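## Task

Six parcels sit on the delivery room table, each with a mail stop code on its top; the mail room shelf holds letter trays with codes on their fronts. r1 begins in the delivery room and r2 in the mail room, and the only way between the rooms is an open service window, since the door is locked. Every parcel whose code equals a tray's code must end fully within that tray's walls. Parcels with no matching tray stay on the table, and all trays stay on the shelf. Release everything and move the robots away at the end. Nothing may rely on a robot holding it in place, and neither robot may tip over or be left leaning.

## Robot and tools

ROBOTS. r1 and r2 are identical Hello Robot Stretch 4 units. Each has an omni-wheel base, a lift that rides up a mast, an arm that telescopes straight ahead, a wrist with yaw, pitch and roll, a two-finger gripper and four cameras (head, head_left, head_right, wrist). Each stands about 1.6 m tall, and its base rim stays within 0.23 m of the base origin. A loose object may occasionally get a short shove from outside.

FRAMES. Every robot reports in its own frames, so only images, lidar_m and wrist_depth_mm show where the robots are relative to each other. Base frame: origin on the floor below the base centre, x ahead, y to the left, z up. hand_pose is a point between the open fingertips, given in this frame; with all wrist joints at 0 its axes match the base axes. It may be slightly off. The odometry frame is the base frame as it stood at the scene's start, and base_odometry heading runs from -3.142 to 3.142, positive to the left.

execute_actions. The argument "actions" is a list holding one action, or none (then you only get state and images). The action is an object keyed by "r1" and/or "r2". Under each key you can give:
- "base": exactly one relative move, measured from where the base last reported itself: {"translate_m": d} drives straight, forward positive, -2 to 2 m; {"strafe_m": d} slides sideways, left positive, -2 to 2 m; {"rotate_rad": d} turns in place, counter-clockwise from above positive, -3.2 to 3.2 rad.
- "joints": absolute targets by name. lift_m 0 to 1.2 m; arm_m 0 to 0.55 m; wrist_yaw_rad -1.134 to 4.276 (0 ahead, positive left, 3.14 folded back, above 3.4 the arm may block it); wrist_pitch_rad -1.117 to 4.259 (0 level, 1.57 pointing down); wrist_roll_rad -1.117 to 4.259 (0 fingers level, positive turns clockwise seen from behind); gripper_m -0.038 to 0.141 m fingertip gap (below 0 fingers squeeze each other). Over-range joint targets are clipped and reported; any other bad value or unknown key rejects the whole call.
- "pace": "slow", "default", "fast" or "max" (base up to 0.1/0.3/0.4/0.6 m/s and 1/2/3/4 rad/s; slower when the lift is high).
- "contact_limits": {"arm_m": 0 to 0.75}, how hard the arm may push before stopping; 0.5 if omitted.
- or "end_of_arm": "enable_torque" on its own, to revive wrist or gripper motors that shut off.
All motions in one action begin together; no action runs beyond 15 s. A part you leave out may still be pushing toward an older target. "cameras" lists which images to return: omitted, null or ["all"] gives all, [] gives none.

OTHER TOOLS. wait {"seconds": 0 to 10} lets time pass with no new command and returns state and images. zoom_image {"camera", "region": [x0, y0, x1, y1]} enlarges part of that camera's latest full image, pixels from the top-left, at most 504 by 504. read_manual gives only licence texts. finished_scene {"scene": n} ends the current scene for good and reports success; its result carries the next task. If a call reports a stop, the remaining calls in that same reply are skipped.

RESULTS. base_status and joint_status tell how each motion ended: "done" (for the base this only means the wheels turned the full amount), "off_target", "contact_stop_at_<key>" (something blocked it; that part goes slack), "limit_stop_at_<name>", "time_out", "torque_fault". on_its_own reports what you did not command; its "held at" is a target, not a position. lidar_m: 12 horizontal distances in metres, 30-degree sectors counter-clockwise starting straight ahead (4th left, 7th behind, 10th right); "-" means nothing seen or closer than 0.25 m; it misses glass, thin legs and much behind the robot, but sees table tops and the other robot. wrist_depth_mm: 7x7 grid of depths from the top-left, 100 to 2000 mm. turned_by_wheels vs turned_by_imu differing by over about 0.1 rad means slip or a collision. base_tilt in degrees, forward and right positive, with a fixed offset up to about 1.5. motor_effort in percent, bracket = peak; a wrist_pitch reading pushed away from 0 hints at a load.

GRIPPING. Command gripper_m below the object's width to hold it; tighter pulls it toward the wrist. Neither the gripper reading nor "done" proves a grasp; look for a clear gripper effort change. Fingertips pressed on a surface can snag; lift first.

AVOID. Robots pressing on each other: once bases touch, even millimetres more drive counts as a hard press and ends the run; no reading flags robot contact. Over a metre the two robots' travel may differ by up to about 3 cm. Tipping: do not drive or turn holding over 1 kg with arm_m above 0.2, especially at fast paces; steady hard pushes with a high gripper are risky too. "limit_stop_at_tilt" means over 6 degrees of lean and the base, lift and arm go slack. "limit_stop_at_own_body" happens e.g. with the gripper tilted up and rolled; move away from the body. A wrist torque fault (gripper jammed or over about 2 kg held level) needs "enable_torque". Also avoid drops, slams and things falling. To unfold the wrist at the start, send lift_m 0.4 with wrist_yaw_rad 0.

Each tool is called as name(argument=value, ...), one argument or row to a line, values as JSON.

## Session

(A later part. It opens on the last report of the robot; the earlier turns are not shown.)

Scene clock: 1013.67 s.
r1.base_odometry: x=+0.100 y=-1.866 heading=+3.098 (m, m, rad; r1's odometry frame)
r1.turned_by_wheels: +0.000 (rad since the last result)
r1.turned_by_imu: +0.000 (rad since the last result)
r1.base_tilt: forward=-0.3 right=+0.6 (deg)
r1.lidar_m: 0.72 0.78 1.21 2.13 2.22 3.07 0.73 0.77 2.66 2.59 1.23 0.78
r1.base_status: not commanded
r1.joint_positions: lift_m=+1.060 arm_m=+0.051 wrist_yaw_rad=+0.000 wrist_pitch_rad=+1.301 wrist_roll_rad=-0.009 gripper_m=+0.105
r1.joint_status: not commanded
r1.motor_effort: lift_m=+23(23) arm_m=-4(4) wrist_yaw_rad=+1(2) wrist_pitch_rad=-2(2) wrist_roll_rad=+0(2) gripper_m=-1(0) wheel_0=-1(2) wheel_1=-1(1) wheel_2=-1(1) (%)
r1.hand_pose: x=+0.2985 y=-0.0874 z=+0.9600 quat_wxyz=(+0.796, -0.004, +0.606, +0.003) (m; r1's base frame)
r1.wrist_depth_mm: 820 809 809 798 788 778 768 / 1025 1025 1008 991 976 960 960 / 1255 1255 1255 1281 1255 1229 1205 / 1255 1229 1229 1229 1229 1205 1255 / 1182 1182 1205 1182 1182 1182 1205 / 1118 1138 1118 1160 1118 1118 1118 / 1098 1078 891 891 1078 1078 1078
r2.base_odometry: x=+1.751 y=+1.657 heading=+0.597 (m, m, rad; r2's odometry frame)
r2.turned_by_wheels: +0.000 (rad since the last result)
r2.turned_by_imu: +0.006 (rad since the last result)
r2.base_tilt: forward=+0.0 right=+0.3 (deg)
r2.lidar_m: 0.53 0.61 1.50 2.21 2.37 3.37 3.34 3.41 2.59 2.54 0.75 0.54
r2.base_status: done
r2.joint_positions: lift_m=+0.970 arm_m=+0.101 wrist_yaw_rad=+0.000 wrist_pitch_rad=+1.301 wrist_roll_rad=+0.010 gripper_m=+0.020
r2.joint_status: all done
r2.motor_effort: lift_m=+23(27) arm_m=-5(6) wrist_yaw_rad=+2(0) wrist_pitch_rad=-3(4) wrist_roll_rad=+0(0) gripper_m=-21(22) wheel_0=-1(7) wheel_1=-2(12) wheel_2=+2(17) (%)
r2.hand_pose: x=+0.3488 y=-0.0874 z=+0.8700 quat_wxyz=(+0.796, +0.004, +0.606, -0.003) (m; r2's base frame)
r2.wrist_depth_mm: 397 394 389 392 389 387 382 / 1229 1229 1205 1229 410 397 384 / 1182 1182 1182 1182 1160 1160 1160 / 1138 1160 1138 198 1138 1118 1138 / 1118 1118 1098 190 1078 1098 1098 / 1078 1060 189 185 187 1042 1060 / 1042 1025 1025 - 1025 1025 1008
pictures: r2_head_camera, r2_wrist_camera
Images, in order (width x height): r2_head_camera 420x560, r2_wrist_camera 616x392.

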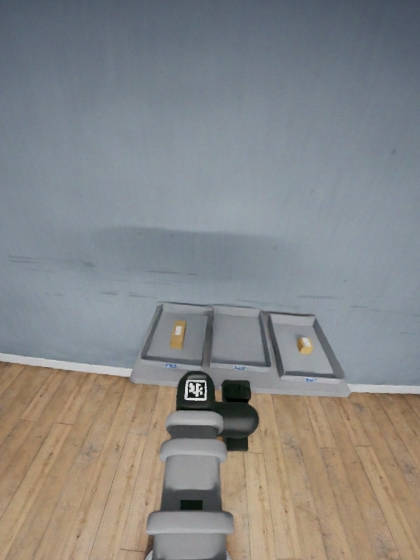

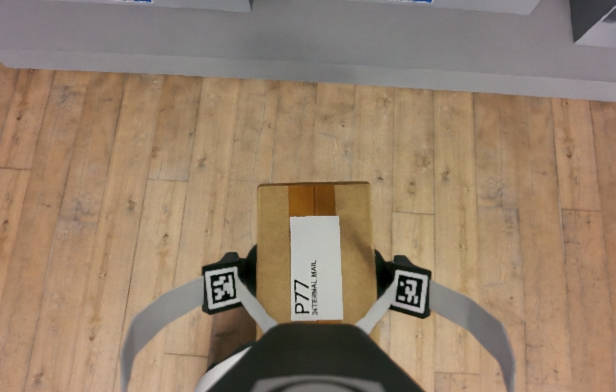

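execute_actions(
  actions=[
    {"r2": {"base": {"rotate_rad": -0.133}, "joints": {"arm_m": 0.54, "lift_m": 0.955}, "pace": "fast"}},
  ],
  cameras=["r2_wrist_camera"],
)

Scene clock: 1024.80 s.
r1.base_odometry: x=+0.100 y=-1.866 heading=+3.098 (m, m, rad; r1's odometry frame)
r1.turned_by_wheels: +0.000 (rad since the last result)
r1.turned_by_imu: +0.000 (rad since the last result)
r1.base_tilt: forward=-0.3 right=+0.6 (deg)
r1.lidar_m: 0.72 0.75 1.23 2.13 2.23 3.07 0.73 0.77 2.65 2.58 1.20 0.76
r1.base_status: not commanded
r1.joint_positions: lift_m=+1.060 arm_m=+0.051 wrist_yaw_rad=+0.000 wrist_pitch_rad=+1.301 wrist_roll_rad=-0.009 gripper_m=+0.105
r1.joint_status: not commanded
r1.motor_effort: lift_m=+23(23) arm_m=-4(4) wrist_yaw_rad=+2(2) wrist_pitch_rad=-2(3) wrist_roll_rad=+0(3) gripper_m=+1(2) wheel_0=-2(2) wheel_1=-1(1) wheel_2=-1(0) (%)
r1.hand_pose: x=+0.2985 y=-0.0874 z=+0.9600 quat_wxyz=(+0.796, -0.004, +0.606, +0.003) (m; r1's base frame)
r1.wrist_depth_mm: 820 809 798 798 798 778 768 / 1042 1008 1008 991 976 960 946 / 1281 1281 1255 1255 1229 1229 1205 / 1229 1229 1229 1229 1229 1229 1229 / 1182 1182 1182 1182 1182 1182 1182 / 1138 1118 1118 1118 1118 1138 1138 / 1098 1078 891 904 1078 1078 1078
r2.base_odometry: x=+1.751 y=+1.657 heading=+0.464 (m, m, rad; r2's odometry frame)
r2.turned_by_wheels: -0.133 (rad since the last result)
r2.turned_by_imu: -0.134 (rad since the last result)
r2.base_tilt: forward=+0.0 right=+0.3 (deg)
r2.lidar_m: 0.54 0.56 1.34 2.24 2.29 2.93 3.29 3.39 2.69 2.51 1.58 0.59
r2.base_status: done
r2.joint_positions: lift_m=+0.955 arm_m=+0.539 wrist_yaw_rad=+0.000 wrist_pitch_rad=+1.301 wrist_roll_rad=+0.010 gripper_m=+0.020
r2.joint_status: all done
r2.motor_effort: lift_m=+17(21) arm_m=+6(6) wrist_yaw_rad=+2(2) wrist_pitch_rad=-3(5) wrist_roll_rad=-1(1) gripper_m=-22(22) wheel_0=+0(6) wheel_1=+1(5) wheel_2=+0(2) (%)
r2.hand_pose: x=+0.7869 y=-0.0874 z=+0.8554 quat_wxyz=(+0.796, +0.004, +0.606, -0.003) (m; r2's base frame)
r2.wrist_depth_mm: 345 343 327 329 334 345 347 / 340 327 355 355 353 329 342 / 345 309 342 342 342 325 334 / 334 296 334 198 329 317 298 / 324 291 319 191 315 314 283 / 312 266 189 184 186 268 286 / 301 278 301 - 300 293 279
pictures: r2_wrist_camera
Images, in order (width x height): r2_wrist_camera 616x392.

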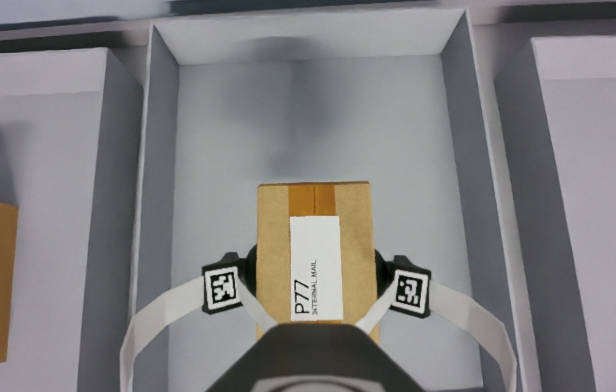

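execute_actions(
  actions=[
    {"r2": {"joints": {"arm_m": 0.547, "lift_m": 0.89}, "pace": "fast"}},
  ],
  cameras=[],
)

execute_actions(
  actions=[
    {"r2": {"joints": {"gripper_m": 0.09}}},
  ],
  cameras=["r2_wrist_camera"],
)

Scene clock: 1035.60 s.
r1.base_odometry: x=+0.100 y=-1.866 heading=+3.098 (m, m, rad; r1's odometry frame)
r1.turned_by_wheels: +0.000 (rad since the last result)
r1.turned_by_imu: +0.000 (rad since the last result)
r1.base_tilt: forward=-0.3 right=+0.6 (deg)
r1.lidar_m: 0.71 0.77 1.24 2.13 2.22 3.04 0.72 0.79 2.69 2.58 1.22 0.77
r1.base_status: not commanded
r1.joint_positions: lift_m=+1.060 arm_m=+0.051 wrist_yaw_rad=+0.000 wrist_pitch_rad=+1.301 wrist_roll_rad=-0.009 gripper_m=+0.105
r1.joint_status: not commanded
r1.motor_effort: lift_m=+23(23) arm_m=-4(4) wrist_yaw_rad=+3(2) wrist_pitch_rad=-2(3) wrist_roll_rad=+2(1) gripper_m=-2(3) wheel_0=-2(2) wheel_1=-2(2) wheel_2=-1(1) (%)
r1.hand_pose: x=+0.2985 y=-0.0874 z=+0.9600 quat_wxyz=(+0.796, -0.004, +0.606, +0.003) (m; r1's base frame)
r1.wrist_depth_mm: 820 809 809 798 788 778 768 / 1025 1025 1008 991 976 976 946 / 1281 1281 1255 1281 1255 1229 1205 / 1255 1229 1229 1229 1229 1229 1229 / 1182 1182 1182 1182 1182 1182 1182 / 1160 1138 1118 1138 1118 1118 1118 / 1078 1078 891 891 1060 1078 1078
r2.base_odometry: x=+1.751 y=+1.657 heading=+0.464 (m, m, rad; r2's odometry frame)
r2.turned_by_wheels: +0.000 (rad since the last result)
r2.turned_by_imu: +0.000 (rad since the last result)
r2.base_tilt: forward=+0.0 right=+0.4 (deg)
r2.lidar_m: 0.55 0.55 1.34 2.23 2.30 2.94 3.30 3.38 2.70 2.51 1.56 0.59
r2.base_status: not commanded
r2.joint_positions: lift_m=+0.890 arm_m=+0.546 wrist_yaw_rad=+0.000 wrist_pitch_rad=+1.301 wrist_roll_rad=+0.010 gripper_m=+0.020
r2.joint_status: all done
r2.motor_effort: lift_m=+18(20) arm_m=+5(2) wrist_yaw_rad=+2(3) wrist_pitch_rad=-4(4) wrist_roll_rad=+0(0) gripper_m=-21(22) wheel_0=+0(0) wheel_1=+1(1) wheel_2=+0(0) (%)
r2.hand_pose: x=+0.7938 y=-0.0874 z=+0.7904 quat_wxyz=(+0.796, +0.004, +0.606, -0.003) (m; r2's base frame)
r2.wrist_depth_mm: 247 273 291 291 290 268 273 / 246 260 283 283 282 273 259 / 238 257 274 273 272 267 250 / 224 254 265 197 263 260 216 / 212 251 255 191 250 252 208 / 210 216 189 184 186 242 208 / 202 228 240 - 239 236 211
pictures: none
No camera images: the call's "cameras" was empty. Leave "cameras" out to get every camera's image.

Scene clock: 1037.10 s.
r1.base_odometry: x=+0.100 y=-1.866 heading=+3.098 (m, m, rad; r1's odometry frame)
r1.turned_by_wheels: +0.000 (rad since the last result)
r1.turned_by_imu: +0.000 (rad since the last result)
r1.base_tilt: forward=-0.3 right=+0.6 (deg)
r1.lidar_m: 0.73 0.76 1.23 2.13 2.23 3.10 0.72 0.79 2.64 2.58 1.22 0.75
r1.base_status: not commanded
r1.joint_positions: lift_m=+1.060 arm_m=+0.051 wrist_yaw_rad=+0.000 wrist_pitch_rad=+1.301 wrist_roll_rad=-0.009 gripper_m=+0.105
r1.joint_status: not commanded
r1.motor_effort: lift_m=+23(23) arm_m=-4(4) wrist_yaw_rad=+1(1) wrist_pitch_rad=-3(3) wrist_roll_rad=+1(0) gripper_m=-2(2) wheel_0=-2(1) wheel_1=-2(1) wheel_2=-1(0) (%)
r1.hand_pose: x=+0.2985 y=-0.0874 z=+0.9600 quat_wxyz=(+0.796, -0.004, +0.606, +0.003) (m; r1's base frame)
r1.wrist_depth_mm: 820 809 809 798 798 778 768 / 1025 1008 1008 991 976 960 946 / 1255 1281 1281 1255 1255 1229 1205 / 1255 1255 1229 1255 1229 1229 1229 / 1205 1182 1205 1182 1205 1182 1182 / 1118 1118 1118 1138 1118 1118 1138 / 1098 1078 891 904 1060 1060 1078
r2.base_odometry: x=+1.751 y=+1.657 heading=+0.464 (m, m, rad; r2's odometry frame)
r2.turned_by_wheels: +0.000 (rad since the last result)
r2.turned_by_imu: +0.000 (rad since the last result)
r2.base_tilt: forward=+0.1 right=+0.4 (deg)
r2.lidar_m: 0.54 0.58 1.37 2.21 2.30 2.92 3.32 3.37 2.73 2.51 1.54 0.59
r2.base_status: not commanded
r2.joint_positions: lift_m=+0.890 arm_m=+0.546 wrist_yaw_rad=+0.000 wrist_pitch_rad=+1.301 wrist_roll_rad=+0.010 gripper_m=+0.090
r2.joint_status: all done
r2.motor_effort: lift_m=+17(17) arm_m=+6(6) wrist_yaw_rad=+2(3) wrist_pitch_rad=-4(4) wrist_roll_rad=+0(0) gripper_m=-2(21) wheel_0=+0(0) wheel_1=+1(1) wheel_2=+0(0) (%)
r2.hand_pose: x=+0.7938 y=-0.0874 z=+0.7904 quat_wxyz=(+0.796, +0.004, +0.606, -0.003) (m; r2's base frame)
r2.wrist_depth_mm: 247 272 290 291 290 270 272 / 247 262 285 283 282 272 259 / 238 258 274 273 273 268 250 / 224 255 265 213 263 260 216 / 212 251 256 206 253 253 208 / 211 231 245 198 200 243 209 / 203 220 241 - 239 236 210
pictures: r2_wrist_camera
Images, in order (width x height): r2_wrist_camera 616x392.

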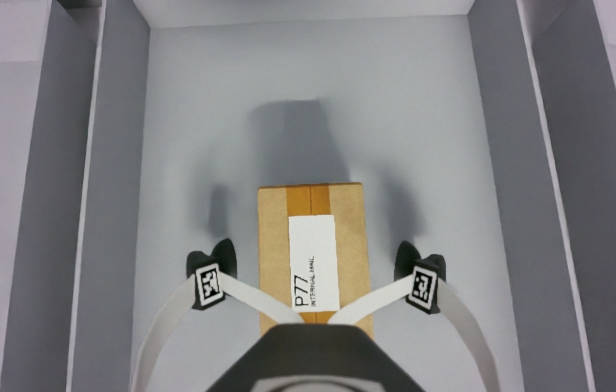

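execute_actions(
  actions=[
    {"r2": {"base": {"translate_m": -0.45}, "joints": {"lift_m": 0.99}, "pace": "max"}},
  ],
  cameras=["r2_head_camera", "r2_wrist_camera", "r2_head_left_camera", "r1_head_right_camera"],
)

Scene clock: 1044.17 s.
r1.base_odometry: x=+0.100 y=-1.866 heading=+3.098 (m, m, rad; r1's odometry frame)
r1.turned_by_wheels: +0.000 (rad since the last result)
r1.turned_by_imu: +0.000 (rad since the last result)
r1.base_tilt: forward=-0.3 right=+0.6 (deg)
r1.lidar_m: 0.72 0.77 1.23 2.14 2.22 3.09 0.73 0.80 2.69 2.56 1.20 0.75
r1.base_status: not commanded
r1.joint_positions: lift_m=+1.060 arm_m=+0.051 wrist_yaw_rad=+0.000 wrist_pitch_rad=+1.301 wrist_roll_rad=-0.009 gripper_m=+0.105
r1.joint_status: not commanded
r1.motor_effort: lift_m=+23(23) arm_m=-4(4) wrist_yaw_rad=+1(1) wrist_pitch_rad=-3(2) wrist_roll_rad=-1(2) gripper_m=-1(4) wheel_0=-2(2) wheel_1=-1(2) wheel_2=+0(1) (%)
r1.hand_pose: x=+0.2985 y=-0.0874 z=+0.9600 quat_wxyz=(+0.796, -0.004, +0.606, +0.003) (m; r1's base frame)
r1.wrist_depth_mm: 831 820 809 798 788 778 768 / 1042 1025 1008 991 976 960 946 / 1281 1281 1255 1281 1255 1229 1205 / 1229 1229 1229 1255 1229 1229 1229 / 1182 1182 1182 1182 1182 1182 1182 / 1118 1138 1118 1138 1118 1118 1138 / 1098 1078 891 891 1078 1060 1078
r2.base_odometry: x=+1.348 y=+1.456 heading=+0.463 (m, m, rad; r2's odometry frame)
r2.turned_by_wheels: +0.000 (rad since the last result)
r2.turned_by_imu: -0.002 (rad since the last result)
r2.base_tilt: forward=+0.0 right=+0.4 (deg)
r2.lidar_m: 1.00 1.03 1.95 2.18 2.25 2.86 2.85 2.92 2.72 2.56 2.24 1.06
r2.base_status: done
r2.joint_positions: lift_m=+0.990 arm_m=+0.546 wrist_yaw_rad=+0.000 wrist_pitch_rad=+1.301 wrist_roll_rad=+0.010 gripper_m=+0.090
r2.joint_status: all done
r2.motor_effort: lift_m=+22(29) arm_m=+5(5) wrist_yaw_rad=+3(2) wrist_pitch_rad=-3(4) wrist_roll_rad=+0(1) gripper_m=-1(3) wheel_0=+0(5) wheel_1=+0(9) wheel_2=-2(15) (%)
r2.hand_pose: x=+0.7939 y=-0.0874 z=+0.8900 quat_wxyz=(+0.796, +0.004, +0.605, -0.003) (m; r2's base frame)
r2.wrist_depth_mm: 410 410 413 413 410 410 407 / 413 427 439 1229 1205 1229 1205 / 1205 1205 1205 1182 1205 1205 1160 / 1160 1182 1182 1160 1160 1138 1138 / 1118 1138 1138 1098 1118 1118 1098 / 1098 1078 1078 1078 1060 1078 1078 / 1060 1060 1060 - 1042 1042 1042
pictures: r1_head_right_camera, r2_head_camera, r2_head_left_camera, r2_wrist_camera
Images, in order (width x height): r1_head_right_camera 420x672, r2_head_camera 420x560, r2_head_left_camera 420x672, r2_wrist_camera 616x392.

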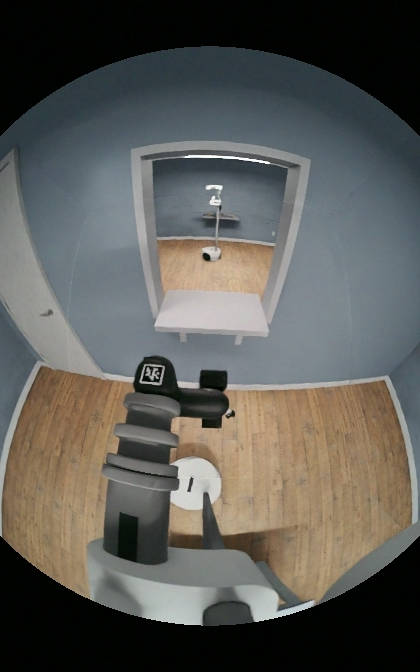

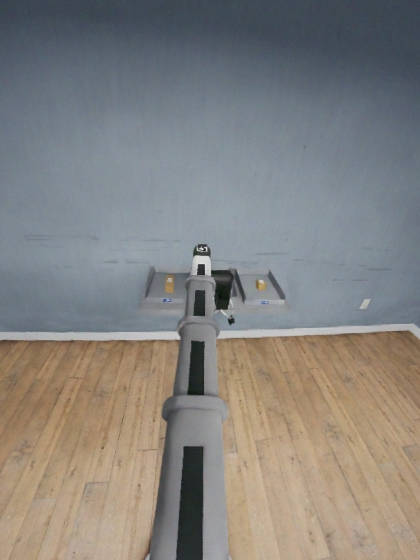

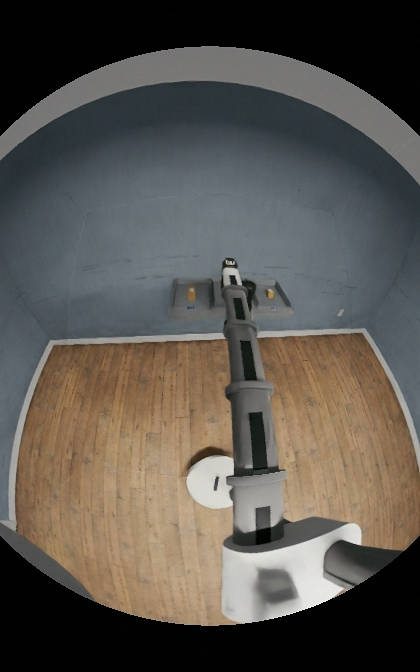

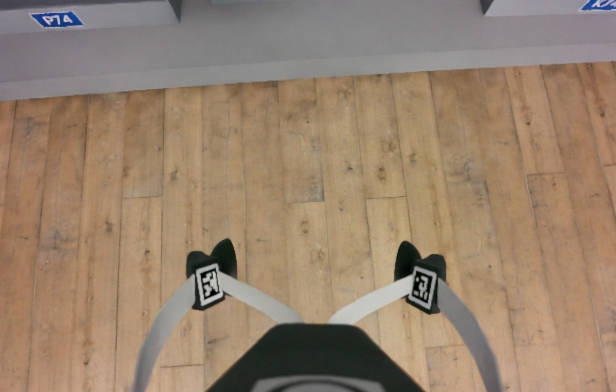

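execute_actions(
  actions=[
    {"r1": {"base": {"rotate_rad": -1.3}, "pace": "max"}, "r2": {"joints": {"arm_m": 0.1}, "pace": "max"}},
  ],
  cameras=["r2_head_camera", "r1_head_right_camera"],
)

Scene clock: 1055.27 s.
r1.base_odometry: x=+0.100 y=-1.866 heading=+1.798 (m, m, rad; r1's odometry frame)
r1.turned_by_wheels: -1.299 (rad since the last result)
r1.turned_by_imu: -1.278 (rad since the last result)
r1.base_tilt: forward=-0.3 right=+0.7 (deg)
r1.lidar_m: 1.68 0.97 0.73 0.73 1.01 1.74 2.15 2.57 0.75 0.73 0.88 2.58
r1.base_status: done
r1.joint_positions: lift_m=+1.060 arm_m=+0.051 wrist_yaw_rad=+0.000 wrist_pitch_rad=+1.301 wrist_roll_rad=-0.009 gripper_m=+0.105
r1.joint_status: not commanded
r1.motor_effort: lift_m=+23(23) arm_m=-4(4) wrist_yaw_rad=+1(1) wrist_pitch_rad=-2(2) wrist_roll_rad=+1(1) gripper_m=+0(3) wheel_0=+4(7) wheel_1=+1(8) wheel_2=+3(7) (%)
r1.hand_pose: x=+0.2986 y=-0.0874 z=+0.9600 quat_wxyz=(+0.796, -0.004, +0.606, +0.003) (m; r1's base frame)
r1.wrist_depth_mm: 976 1308 1430 1397 1430 1430 1397 / 1042 1336 1366 1366 1336 1366 1366 / 1078 1281 1281 1281 1281 1308 1308 / 1138 1229 1229 1229 1229 1229 1229 / 1160 1182 1182 1182 1160 1182 1160 / 1138 1138 1118 1118 1118 1138 1118 / 1098 1098 878 904 1078 1078 1078
r2.base_odometry: x=+1.348 y=+1.456 heading=+0.463 (m, m, rad; r2's odometry frame)
r2.turned_by_wheels: +0.000 (rad since the last result)
r2.turned_by_imu: -0.001 (rad since the last result)
r2.base_tilt: forward=+0.1 right=+0.4 (deg)
r2.lidar_m: 1.00 1.02 1.95 2.19 2.25 2.88 2.87 2.92 2.72 2.55 2.24 1.08
r2.base_status: not commanded
r2.joint_positions: lift_m=+0.990 arm_m=+0.101 wrist_yaw_rad=+0.000 wrist_pitch_rad=+1.301 wrist_roll_rad=+0.010 gripper_m=+0.090
r2.joint_status: all done
r2.motor_effort: lift_m=+22(23) arm_m=-6(7) wrist_yaw_rad=+2(1) wrist_pitch_rad=-4(4) wrist_roll_rad=-1(0) gripper_m=-3(2) wheel_0=+0(0) wheel_1=+0(0) wheel_2=-3(2) (%)
r2.hand_pose: x=+0.3488 y=-0.0874 z=+0.8900 quat_wxyz=(+0.796, +0.004, +0.606, -0.003) (m; r2's base frame)
r2.wrist_depth_mm: 1308 1308 1308 1308 1281 1281 1281 / 1255 1255 1255 1255 1229 1229 1255 / 1205 1229 1205 1205 1205 1182 1205 / 1182 1160 1160 1160 1160 1182 1138 / 1138 1138 1118 1118 1118 1118 1118 / 1098 1078 1078 1098 1078 1078 1060 / 1060 1060 1042 - 1060 1042 1025
pictures: r1_head_right_camera, r2_head_camera
Images, in order (width x height): r1_head_right_camera 420x672, r2_head_camera 420x560.

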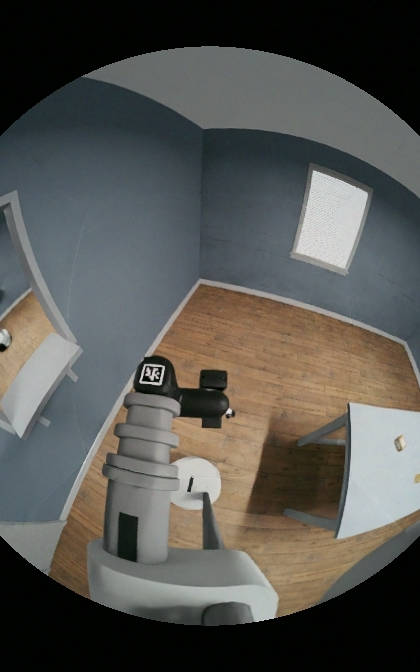

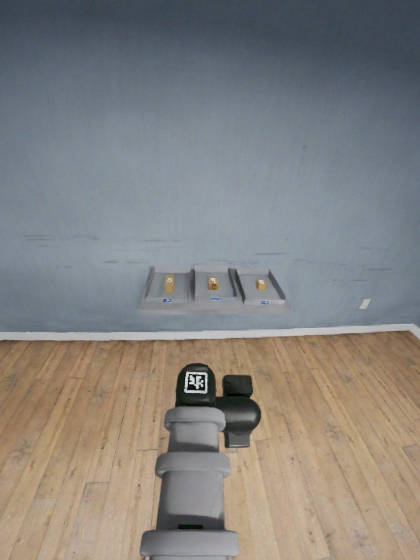

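finished_scene(
  scene=1,
)

The scene is finished: the task was done.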